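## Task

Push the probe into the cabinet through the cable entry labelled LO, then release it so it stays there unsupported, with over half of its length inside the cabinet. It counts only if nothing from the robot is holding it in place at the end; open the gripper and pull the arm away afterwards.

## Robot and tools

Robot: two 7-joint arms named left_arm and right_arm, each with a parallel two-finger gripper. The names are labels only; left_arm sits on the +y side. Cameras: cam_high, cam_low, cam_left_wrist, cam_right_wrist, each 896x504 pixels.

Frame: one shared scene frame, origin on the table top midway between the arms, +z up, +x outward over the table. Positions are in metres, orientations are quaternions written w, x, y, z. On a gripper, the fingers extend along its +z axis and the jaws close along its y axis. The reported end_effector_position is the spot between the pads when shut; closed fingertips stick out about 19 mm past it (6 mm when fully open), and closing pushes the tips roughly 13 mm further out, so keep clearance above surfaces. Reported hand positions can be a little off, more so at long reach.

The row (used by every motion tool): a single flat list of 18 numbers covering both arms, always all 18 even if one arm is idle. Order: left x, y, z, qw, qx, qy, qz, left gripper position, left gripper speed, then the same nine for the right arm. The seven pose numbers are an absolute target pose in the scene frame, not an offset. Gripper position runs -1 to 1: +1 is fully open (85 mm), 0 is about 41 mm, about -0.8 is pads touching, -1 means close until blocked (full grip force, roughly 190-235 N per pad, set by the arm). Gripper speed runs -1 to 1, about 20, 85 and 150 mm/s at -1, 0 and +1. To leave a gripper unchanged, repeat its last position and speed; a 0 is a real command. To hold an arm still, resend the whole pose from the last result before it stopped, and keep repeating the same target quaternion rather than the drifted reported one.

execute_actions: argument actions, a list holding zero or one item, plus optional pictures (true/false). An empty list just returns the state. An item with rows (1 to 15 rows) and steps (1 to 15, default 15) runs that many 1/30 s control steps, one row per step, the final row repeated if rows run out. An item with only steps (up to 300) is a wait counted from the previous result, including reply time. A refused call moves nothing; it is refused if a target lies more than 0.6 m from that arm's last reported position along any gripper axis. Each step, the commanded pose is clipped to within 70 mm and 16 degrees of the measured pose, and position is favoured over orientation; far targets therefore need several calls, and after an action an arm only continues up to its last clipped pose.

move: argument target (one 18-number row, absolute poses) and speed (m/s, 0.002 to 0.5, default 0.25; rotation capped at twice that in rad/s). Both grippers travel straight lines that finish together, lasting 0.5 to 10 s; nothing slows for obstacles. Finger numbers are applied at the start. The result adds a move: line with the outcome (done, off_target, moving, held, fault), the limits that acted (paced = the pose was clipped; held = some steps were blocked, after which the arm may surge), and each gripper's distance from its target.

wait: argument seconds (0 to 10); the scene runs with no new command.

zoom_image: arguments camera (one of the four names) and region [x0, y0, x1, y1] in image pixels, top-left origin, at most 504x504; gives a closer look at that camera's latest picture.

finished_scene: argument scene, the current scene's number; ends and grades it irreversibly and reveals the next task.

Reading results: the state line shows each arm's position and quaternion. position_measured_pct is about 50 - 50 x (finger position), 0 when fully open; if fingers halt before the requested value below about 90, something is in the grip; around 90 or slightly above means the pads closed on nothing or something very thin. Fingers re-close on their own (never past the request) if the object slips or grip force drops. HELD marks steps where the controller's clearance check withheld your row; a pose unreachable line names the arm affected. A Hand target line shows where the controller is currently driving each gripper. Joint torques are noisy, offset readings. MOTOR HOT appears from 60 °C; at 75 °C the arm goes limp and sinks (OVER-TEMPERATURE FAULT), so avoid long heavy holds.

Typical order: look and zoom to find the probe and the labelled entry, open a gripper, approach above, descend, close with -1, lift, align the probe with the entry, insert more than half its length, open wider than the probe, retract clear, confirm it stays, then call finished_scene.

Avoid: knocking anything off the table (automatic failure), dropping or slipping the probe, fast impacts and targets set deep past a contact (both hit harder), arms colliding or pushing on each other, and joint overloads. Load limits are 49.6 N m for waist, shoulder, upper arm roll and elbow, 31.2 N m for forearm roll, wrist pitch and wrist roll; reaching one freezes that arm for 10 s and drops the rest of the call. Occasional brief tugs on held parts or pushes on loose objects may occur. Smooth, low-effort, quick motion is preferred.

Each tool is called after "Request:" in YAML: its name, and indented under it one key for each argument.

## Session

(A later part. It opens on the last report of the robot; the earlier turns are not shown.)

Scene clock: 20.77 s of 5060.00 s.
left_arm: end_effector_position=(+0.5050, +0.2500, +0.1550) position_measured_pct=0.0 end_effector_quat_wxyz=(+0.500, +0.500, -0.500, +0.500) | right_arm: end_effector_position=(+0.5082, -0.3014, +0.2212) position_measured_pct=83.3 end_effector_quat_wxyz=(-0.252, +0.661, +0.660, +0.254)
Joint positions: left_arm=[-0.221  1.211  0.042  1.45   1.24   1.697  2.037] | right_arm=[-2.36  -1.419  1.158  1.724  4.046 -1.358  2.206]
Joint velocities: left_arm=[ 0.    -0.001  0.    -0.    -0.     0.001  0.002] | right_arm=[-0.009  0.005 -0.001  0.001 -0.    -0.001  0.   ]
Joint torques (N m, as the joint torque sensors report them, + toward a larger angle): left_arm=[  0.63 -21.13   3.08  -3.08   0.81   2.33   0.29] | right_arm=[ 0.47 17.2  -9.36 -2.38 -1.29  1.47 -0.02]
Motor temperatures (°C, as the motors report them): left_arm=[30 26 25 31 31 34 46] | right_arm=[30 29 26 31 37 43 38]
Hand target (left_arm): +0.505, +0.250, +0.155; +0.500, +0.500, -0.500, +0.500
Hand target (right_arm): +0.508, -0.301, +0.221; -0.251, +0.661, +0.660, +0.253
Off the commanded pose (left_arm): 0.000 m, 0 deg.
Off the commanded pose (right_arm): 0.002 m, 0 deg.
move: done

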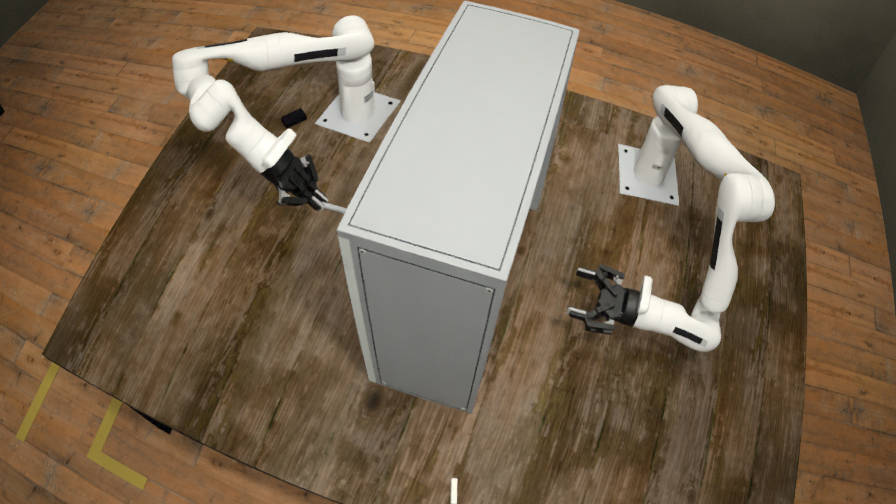

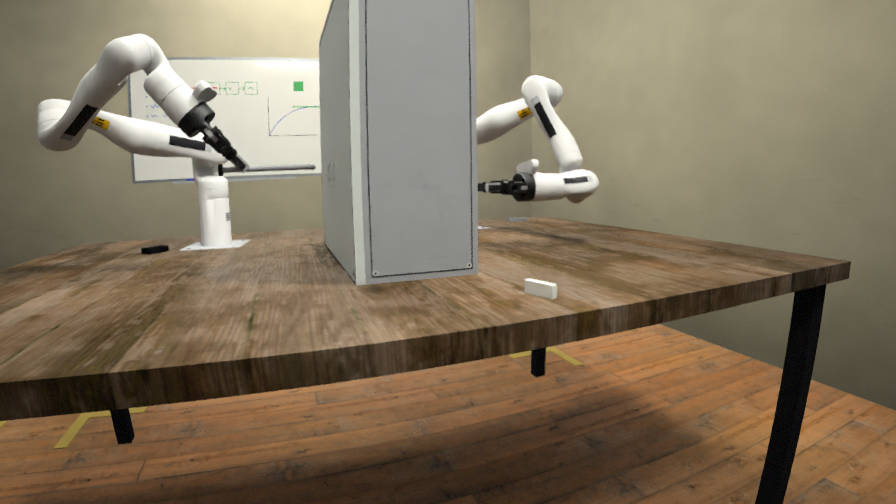

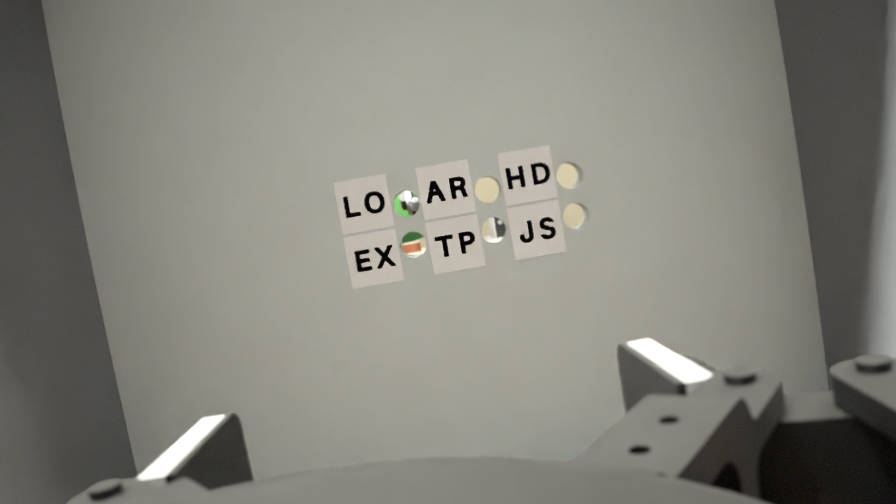

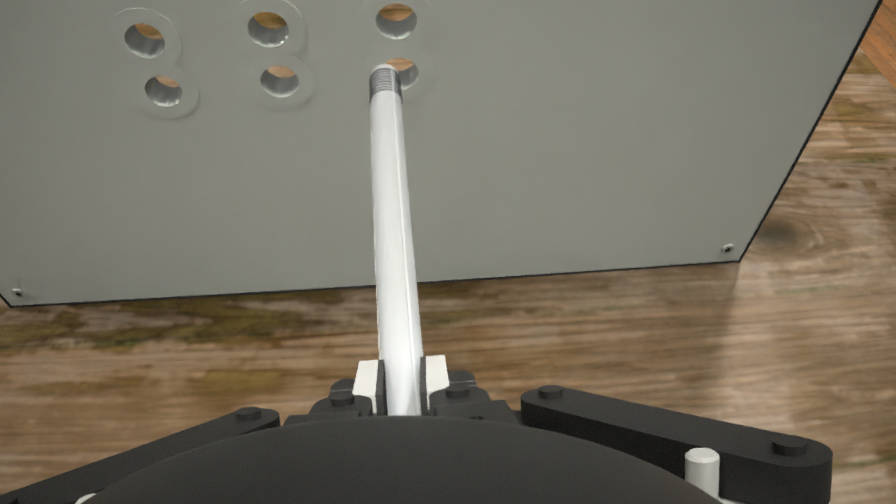

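Request:
move:
  target: [0.505,0.25,0.155,0.5,0.5,-0.5,0.5,1,0,0.515,-0.277,0.221,-0.253,0.66,0.66,0.253,-1,0]
  speed: 0.05

Request:
zoom_image:
  camera: "cam_left_wrist"
  region: [366,175,446,235]

Request:
zoom_image:
  camera: "cam_low"
  region: [210,130,360,200]

Scene clock: 22.23 s of 5060.00 s.
left_arm: end_effector_position=(+0.5050, +0.2500, +0.1550) position_measured_pct=0.0 end_effector_quat_wxyz=(+0.500, +0.500, -0.500, +0.500) | right_arm: end_effector_position=(+0.5151, -0.2773, +0.2210) position_measured_pct=83.3 end_effector_quat_wxyz=(-0.253, +0.660, +0.660, +0.253)
Joint positions: left_arm=[-0.22   1.211  0.042  1.45   1.24   1.697  2.037] | right_arm=[-2.414 -1.41   1.174  1.712  4.063 -1.329  2.178]
Joint velocities: left_arm=[ 0.     0.    -0.     0.    -0.     0.001 -0.001] | right_arm=[-0.005  0.001 -0.    -0.    -0.     0.001  0.001]
Joint torques (N m, as the joint torque sensors report them, + toward a larger angle): left_arm=[  0.47 -21.3    3.14  -3.34   0.93   2.54  -0.05] | right_arm=[ 0.41 16.95 -9.24 -2.07 -1.03  1.66  0.07]
Motor temperatures (°C, as the motors report them): left_arm=[30 26 25 31 31 34 46] | right_arm=[30 29 26 31 37 43 38]
Hand target (left_arm): +0.505, +0.250, +0.155; +0.500, +0.500, -0.500, +0.500
Hand target (right_arm): +0.515, -0.277, +0.221; -0.253, +0.660, +0.660, +0.253
Off the commanded pose (left_arm): 0.000 m, 0 deg.
Off the commanded pose (right_arm): 0.000 m, 0 deg.
move: done

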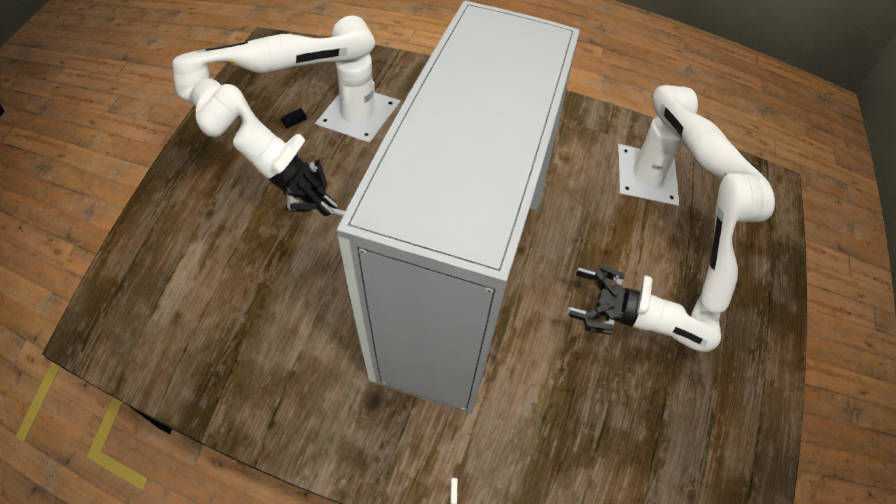

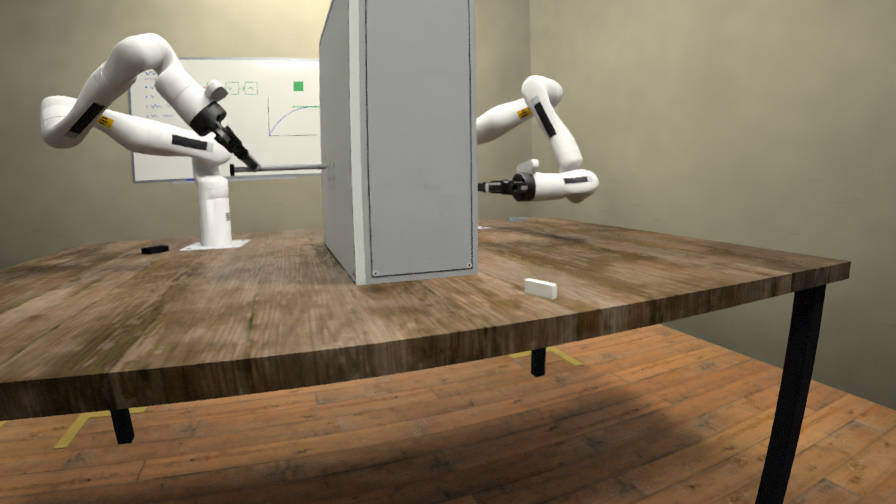

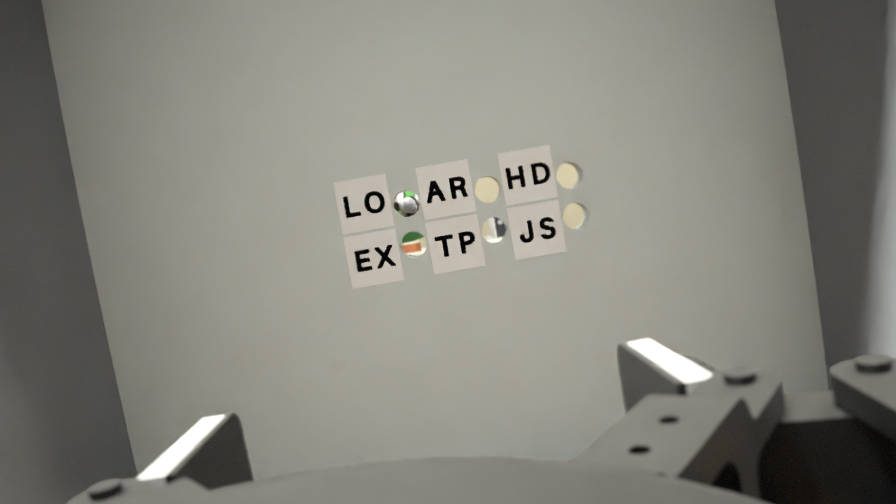

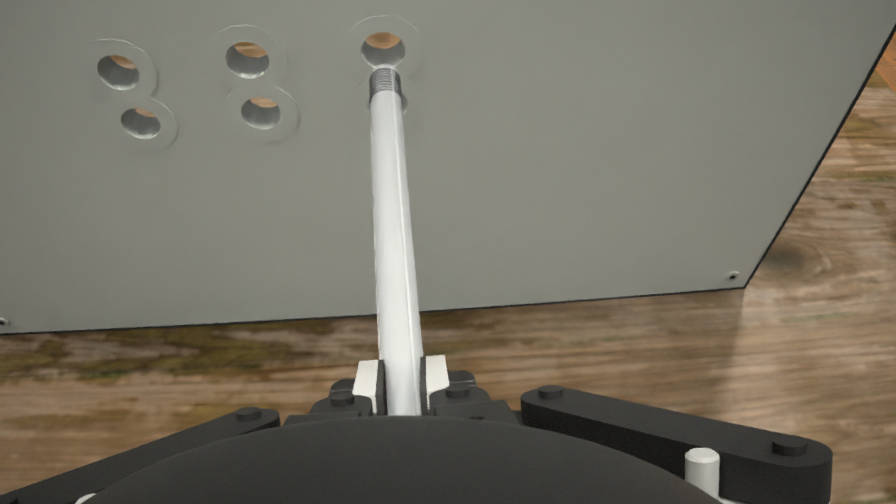

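Region (366, 175, 446, 235) of cam_left_wrist's 896x504 image, scaled by 6.300; it fills the top 378 rows of this view, and the rest is white.

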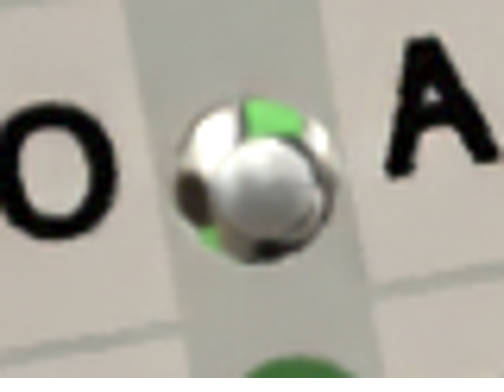

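Region (210, 130, 360, 200) of cam_low's 896x504 image, scaled by 3.360, with more detail than that image has; it fills the top 235 rows of this view, and the rest is white.

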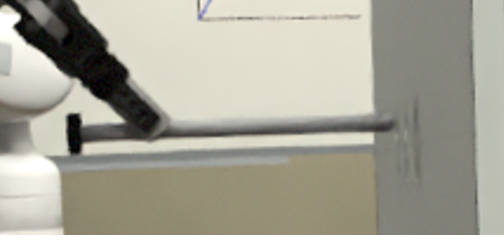

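Request:
move:
  target: [0.505,0.25,0.155,0.5,0.5,-0.5,0.5,1,0,0.515,-0.2,0.222,-0.253,0.66,0.66,0.253,-1,0]
  speed: 0.05

Scene clock: 24.37 s of 5060.00 s.
left_arm: end_effector_position=(+0.5050, +0.2500, +0.1550) position_measured_pct=0.0 end_effector_quat_wxyz=(+0.500, +0.500, -0.500, +0.500) | right_arm: end_effector_position=(+0.5154, -0.2003, +0.2219) position_measured_pct=83.3 end_effector_quat_wxyz=(-0.253, +0.660, +0.660, +0.253)
Joint positions: left_arm=[-0.22   1.211  0.042  1.45   1.24   1.697  2.037] | right_arm=[-2.561 -1.369  1.216  1.727  4.119 -1.223  2.047]
Joint velocities: left_arm=[ 0.    -0.     0.     0.     0.    -0.001 -0.   ] | right_arm=[-0.003  0.001 -0.    -0.    -0.     0.001  0.   ]
Joint torques (N m, as the joint torque sensors report them, + toward a larger angle): left_arm=[  0.4  -20.84   3.4   -3.32   0.8    2.58   0.04] | right_arm=[ 0.37 16.6  -9.84 -2.56 -0.76  1.75  0.14]
Motor temperatures (°C, as the motors report them): left_arm=[30 26 25 31 31 34 46] | right_arm=[30 29 26 31 37 43 38]
Hand target (left_arm): +0.505, +0.250, +0.155; +0.500, +0.500, -0.500, +0.500
Hand target (right_arm): +0.515, -0.200, +0.222; -0.253, +0.660, +0.660, +0.253
Off the commanded pose (left_arm): 0.000 m, 0 deg.
Off the commanded pose (right_arm): 0.000 m, 0 deg.
move: done

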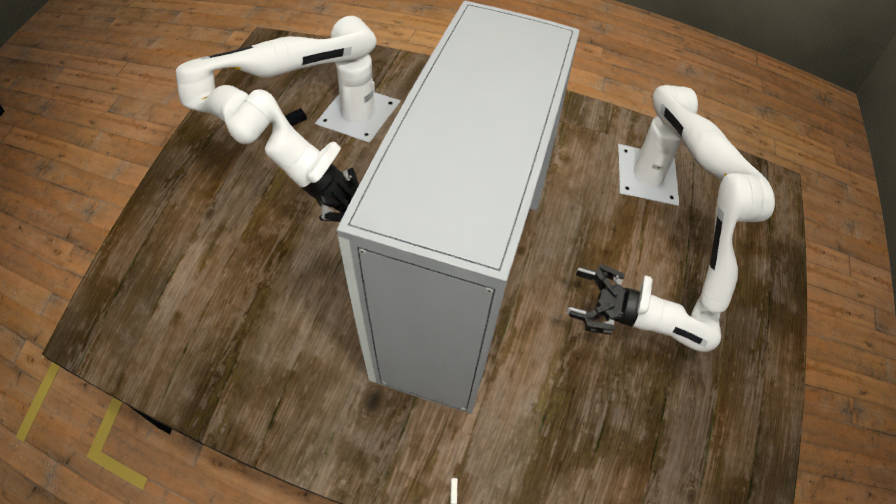

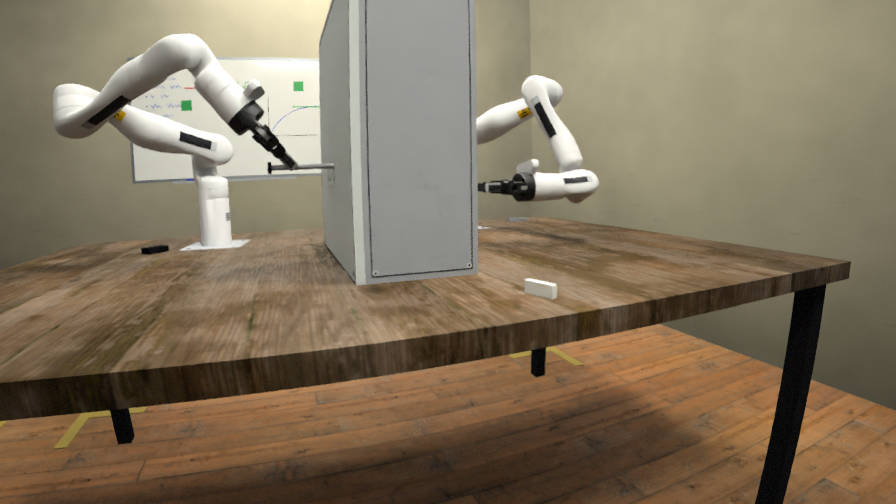

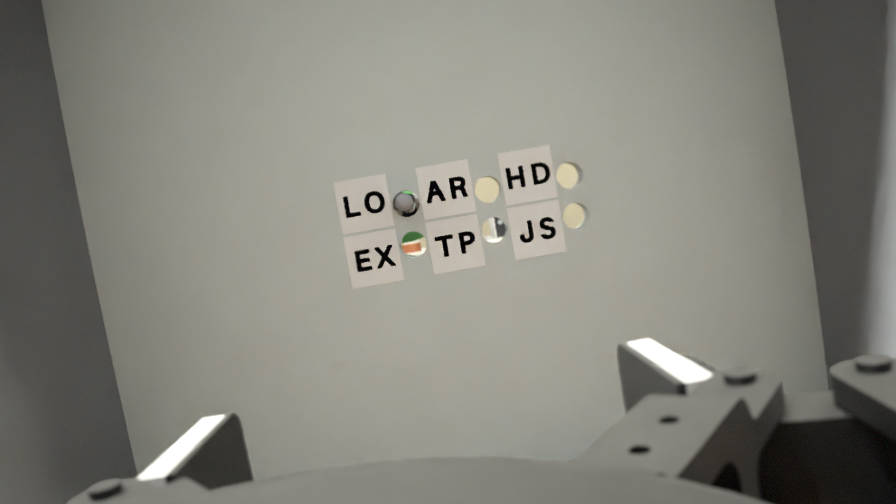

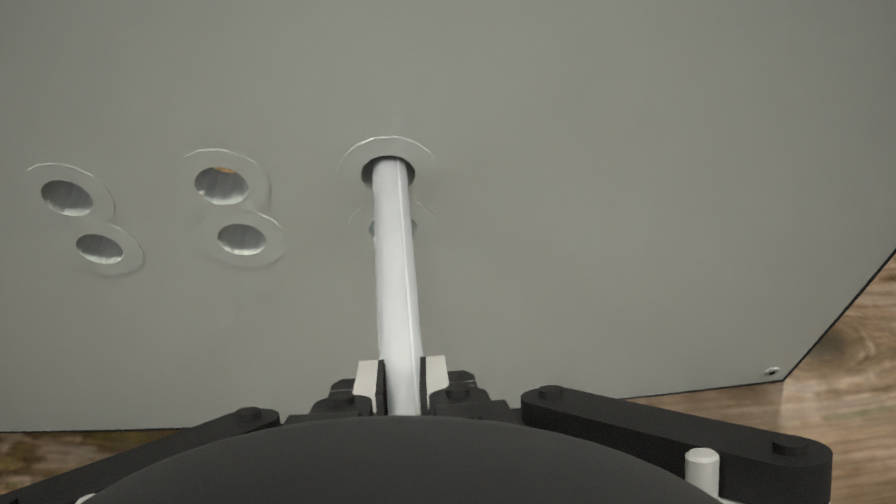

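Request:
move:
  target: [0.505,0.25,0.155,0.5,0.5,-0.5,0.5,1,0,0.5135,-0.134,0.222,-0.253,0.66,0.66,0.253,-1,0]
  speed: 0.05

Request:
move:
  target: [0.505,0.25,0.155,0.5,0.5,-0.5,0.5,1,0,0.5135,-0.134,0.222,-0.253,0.66,0.66,0.253,0.3,0]

Scene clock: 26.30 s of 5060.00 s.
left_arm: end_effector_position=(+0.5050, +0.2500, +0.1550) position_measured_pct=0.0 end_effector_quat_wxyz=(+0.500, +0.500, -0.500, +0.500) | right_arm: end_effector_position=(+0.5139, -0.1343, +0.2220) position_measured_pct=83.3 end_effector_quat_wxyz=(-0.253, +0.660, +0.660, +0.253)
Joint positions: left_arm=[-0.22   1.211  0.042  1.45   1.24   1.697  2.037] | right_arm=[-2.698 -1.335  1.261  1.71   4.171 -1.146  1.944]
Joint velocities: left_arm=[ 0.001 -0.    -0.     0.     0.    -0.     0.   ] | right_arm=[-0.005  0.001 -0.001 -0.002 -0.001  0.    -0.   ]
Joint torques (N m, as the joint torque sensors report them, + toward a larger angle): left_arm=[  0.96 -21.31   3.28  -3.04   1.03   2.23   0.2 ] | right_arm=[ 0.09 17.03 -9.86 -2.93 -0.62  1.93 -0.07]
Motor temperatures (°C, as the motors report them): left_arm=[30 26 25 31 31 34 46] | right_arm=[30 30 26 31 37 43 38]
Hand target (left_arm): +0.505, +0.250, +0.155; +0.500, +0.500, -0.500, +0.500
Hand target (right_arm): +0.514, -0.134, +0.222; -0.253, +0.660, +0.660, +0.253
Off the commanded pose (left_arm): 0.000 m, 0 deg.
Off the commanded pose (right_arm): 0.000 m, 0 deg.
move: done

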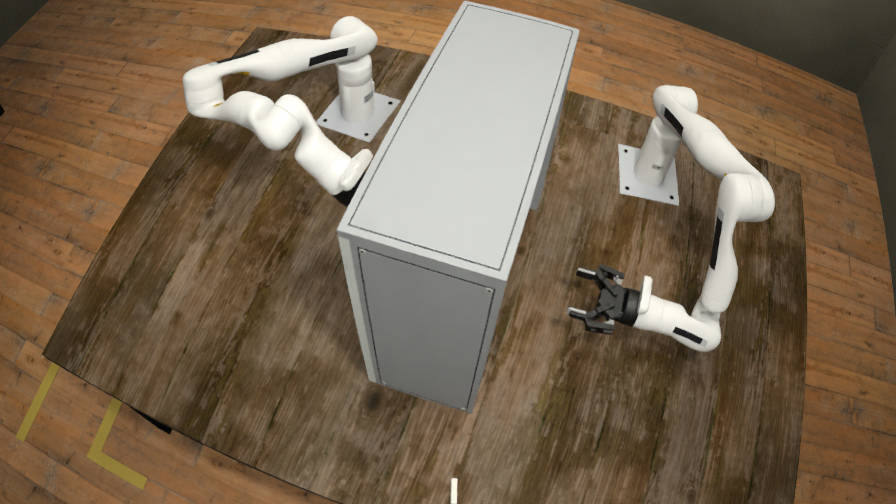

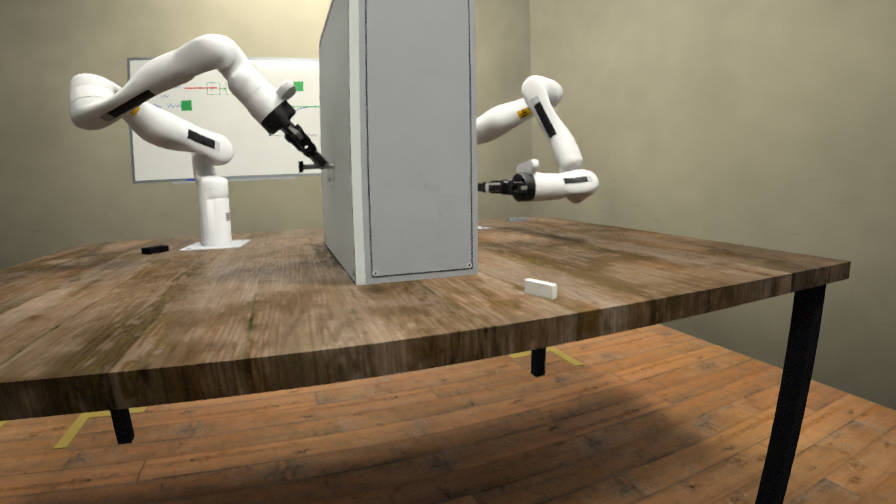

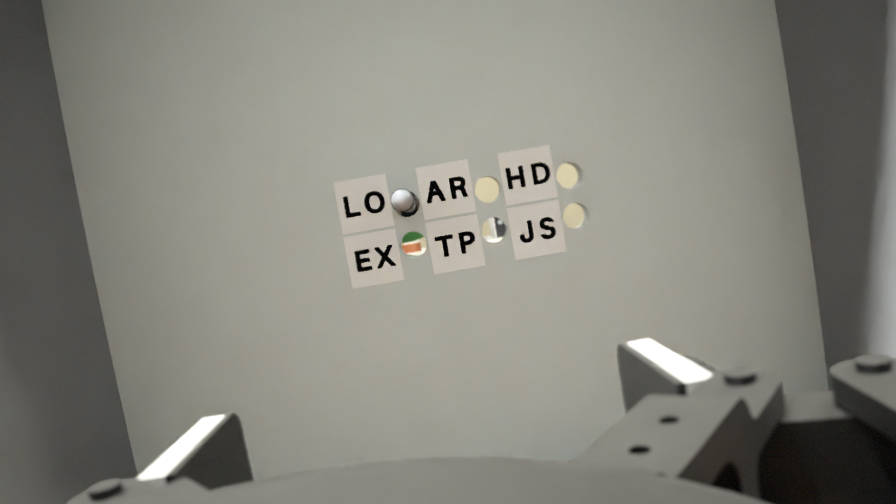

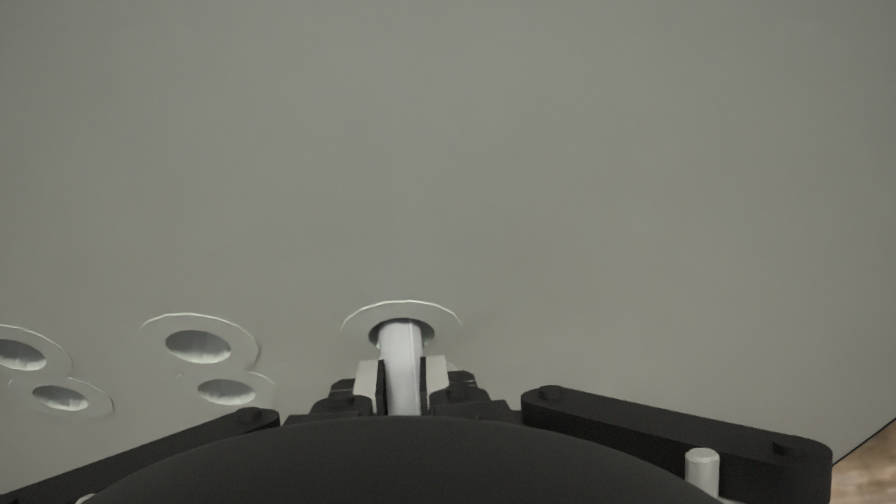

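Scene clock: 27.20 s of 5060.00 s.
left_arm: end_effector_position=(+0.5050, +0.2500, +0.1550) position_measured_pct=0.0 end_effector_quat_wxyz=(+0.500, +0.500, -0.500, +0.500) | right_arm: end_effector_position=(+0.5135, -0.1340, +0.2220) position_measured_pct=34.9 end_effector_quat_wxyz=(-0.253, +0.660, +0.660, +0.253)
Joint positions: left_arm=[-0.22   1.211  0.042  1.45   1.24   1.697  2.037] | right_arm=[-2.699 -1.335  1.261  1.71   4.171 -1.146  1.943]
Joint velocities: left_arm=[ 0.    -0.     0.    -0.    -0.    -0.002  0.001] | right_arm=[ 0.    -0.    -0.001  0.     0.001  0.003 -0.001]
Joint torques (N m, as the joint torque sensors report them, + toward a larger angle): left_arm=[  0.97 -20.94   3.27  -3.     1.18   2.24   0.11] | right_arm=[ 0.22 16.9  -9.57 -2.53 -0.56  1.86 -0.01]
Motor temperatures (°C, as the motors report them): left_arm=[30 26 25 31 31 34 46] | right_arm=[30 30 26 31 37 43 38]
Hand target (left_arm): +0.505, +0.250, +0.155; +0.500, +0.500, -0.500, +0.500
Hand target (right_arm): +0.514, -0.134, +0.222; -0.253, +0.660, +0.660, +0.253
Off the commanded pose (left_arm): 0.000 m, 0 deg.
Off the commanded pose (right_arm): 0.000 m, 0 deg.
move: done

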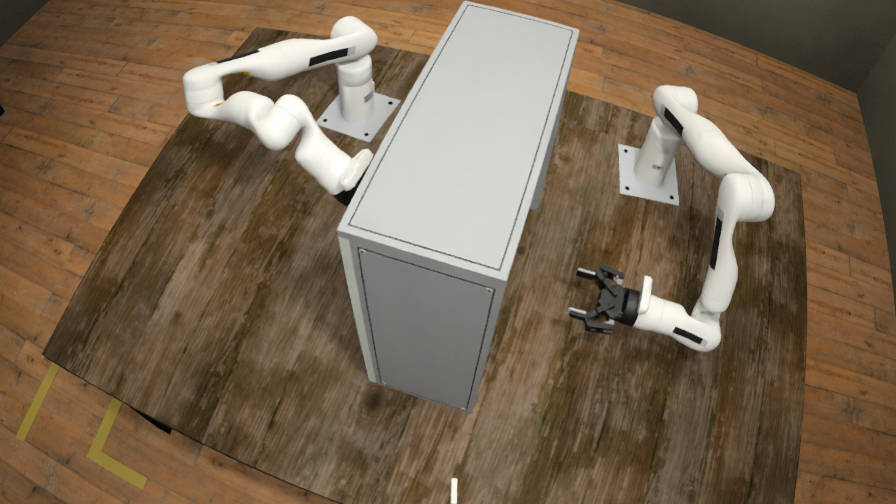

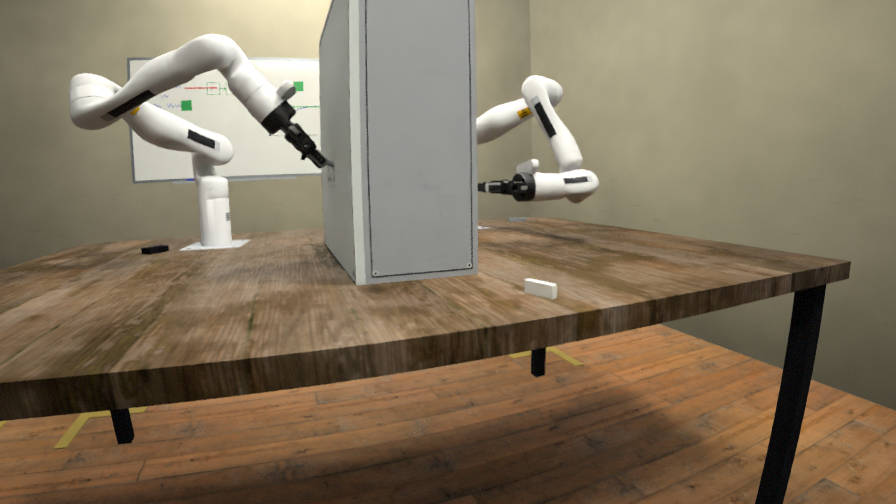

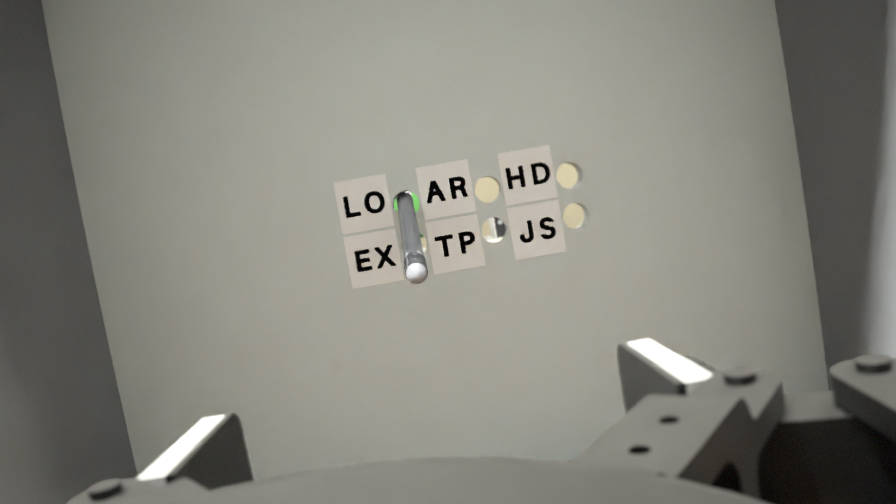

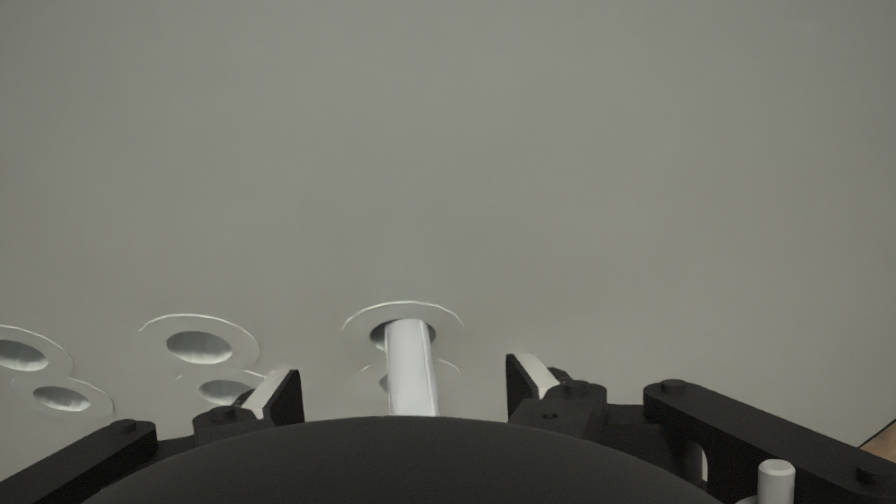

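The probe tipped inward, so its centre of mass is inside. Retreating.

Request:
move:
  target: [0.505,0.32,0.155,0.5,0.5,-0.5,0.5,1,0,0.5135,-0.3,0.32,-0.253,0.66,0.66,0.253,0.3,0]

Scene clock: 28.73 s of 5060.00 s.
left_arm: end_effector_position=(+0.5050, +0.3200, +0.1550) position_measured_pct=0.0 end_effector_quat_wxyz=(+0.500, +0.500, -0.500, +0.500) | right_arm: end_effector_position=(+0.5130, -0.2996, +0.3199) position_measured_pct=34.9 end_effector_quat_wxyz=(-0.253, +0.660, +0.660, +0.253)
Joint positions: left_arm=[-0.317  1.239  0.008  1.346  1.169  1.801  2.082] | right_arm=[-2.406 -1.269  1.05   1.541  3.924 -1.493  2.189]
Joint velocities: left_arm=[-0.001  0.002 -0.001 -0.     0.    -0.    -0.   ] | right_arm=[ 0.003  0.001 -0.002 -0.     0.001 -0.003 -0.002]
Joint torques (N m, as the joint torque sensors report them, + toward a larger angle): left_arm=[  0.81 -21.39   2.73  -3.29   1.21   2.56  -0.05] | right_arm=[ 0.22 17.01 -8.3  -3.13 -1.06  1.6   0.24]
Motor temperatures (°C, as the motors report them): left_arm=[30 26 25 31 31 34 46] | right_arm=[30 30 26 31 37 43 38]
Hand target (left_arm): +0.505, +0.320, +0.155; +0.500, +0.500, -0.500, +0.500
Hand target (right_arm): +0.513, -0.300, +0.320; -0.253, +0.661, +0.660, +0.253
Off the commanded pose (left_arm): 0.000 m, 0 deg.
Off the commanded pose (right_arm): 0.001 m, 0 deg.
move: done

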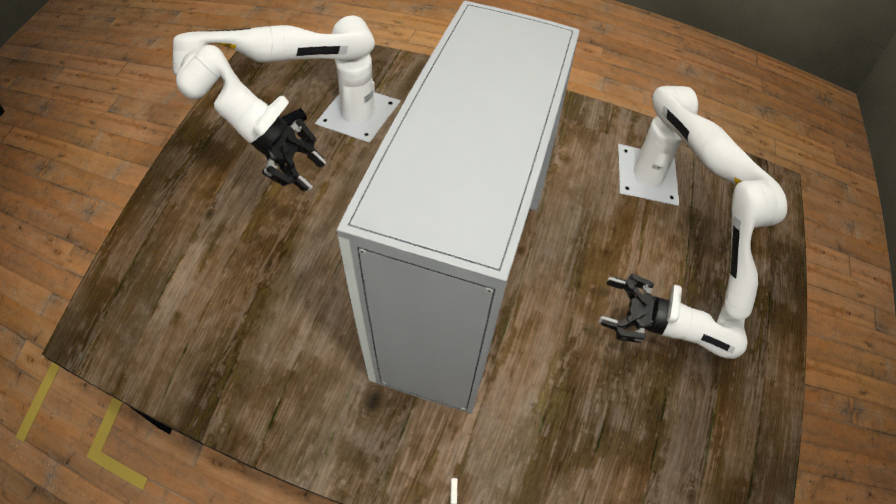

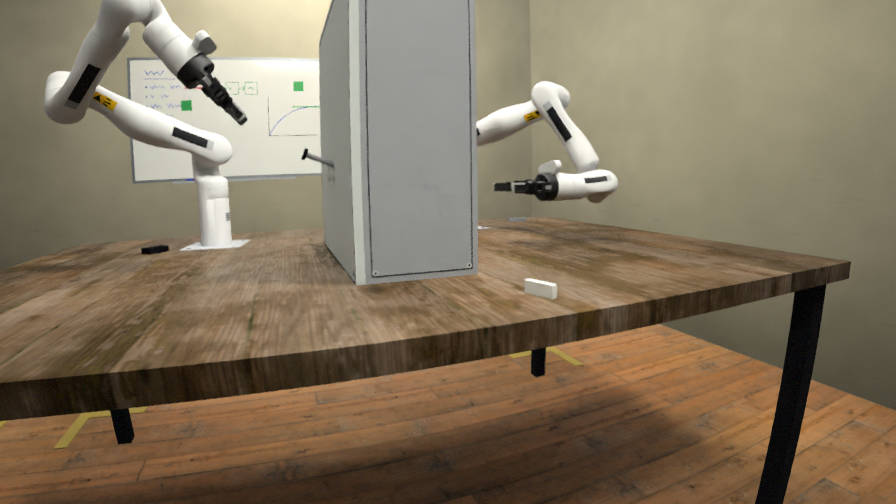

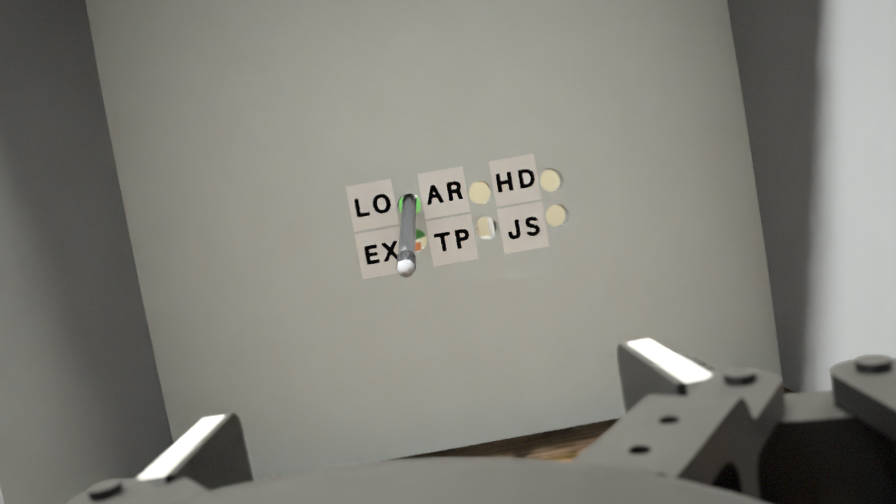

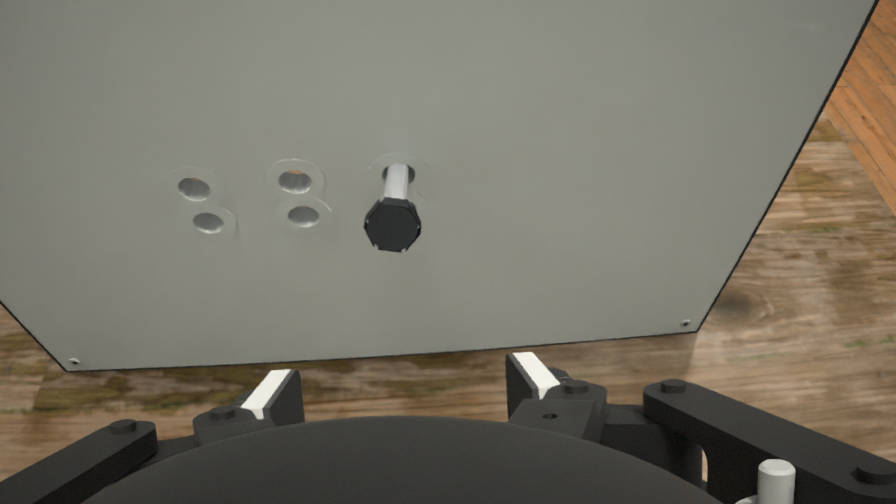

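Request:
finished_scene:
  scene: 1

The scene is finished: the task was done.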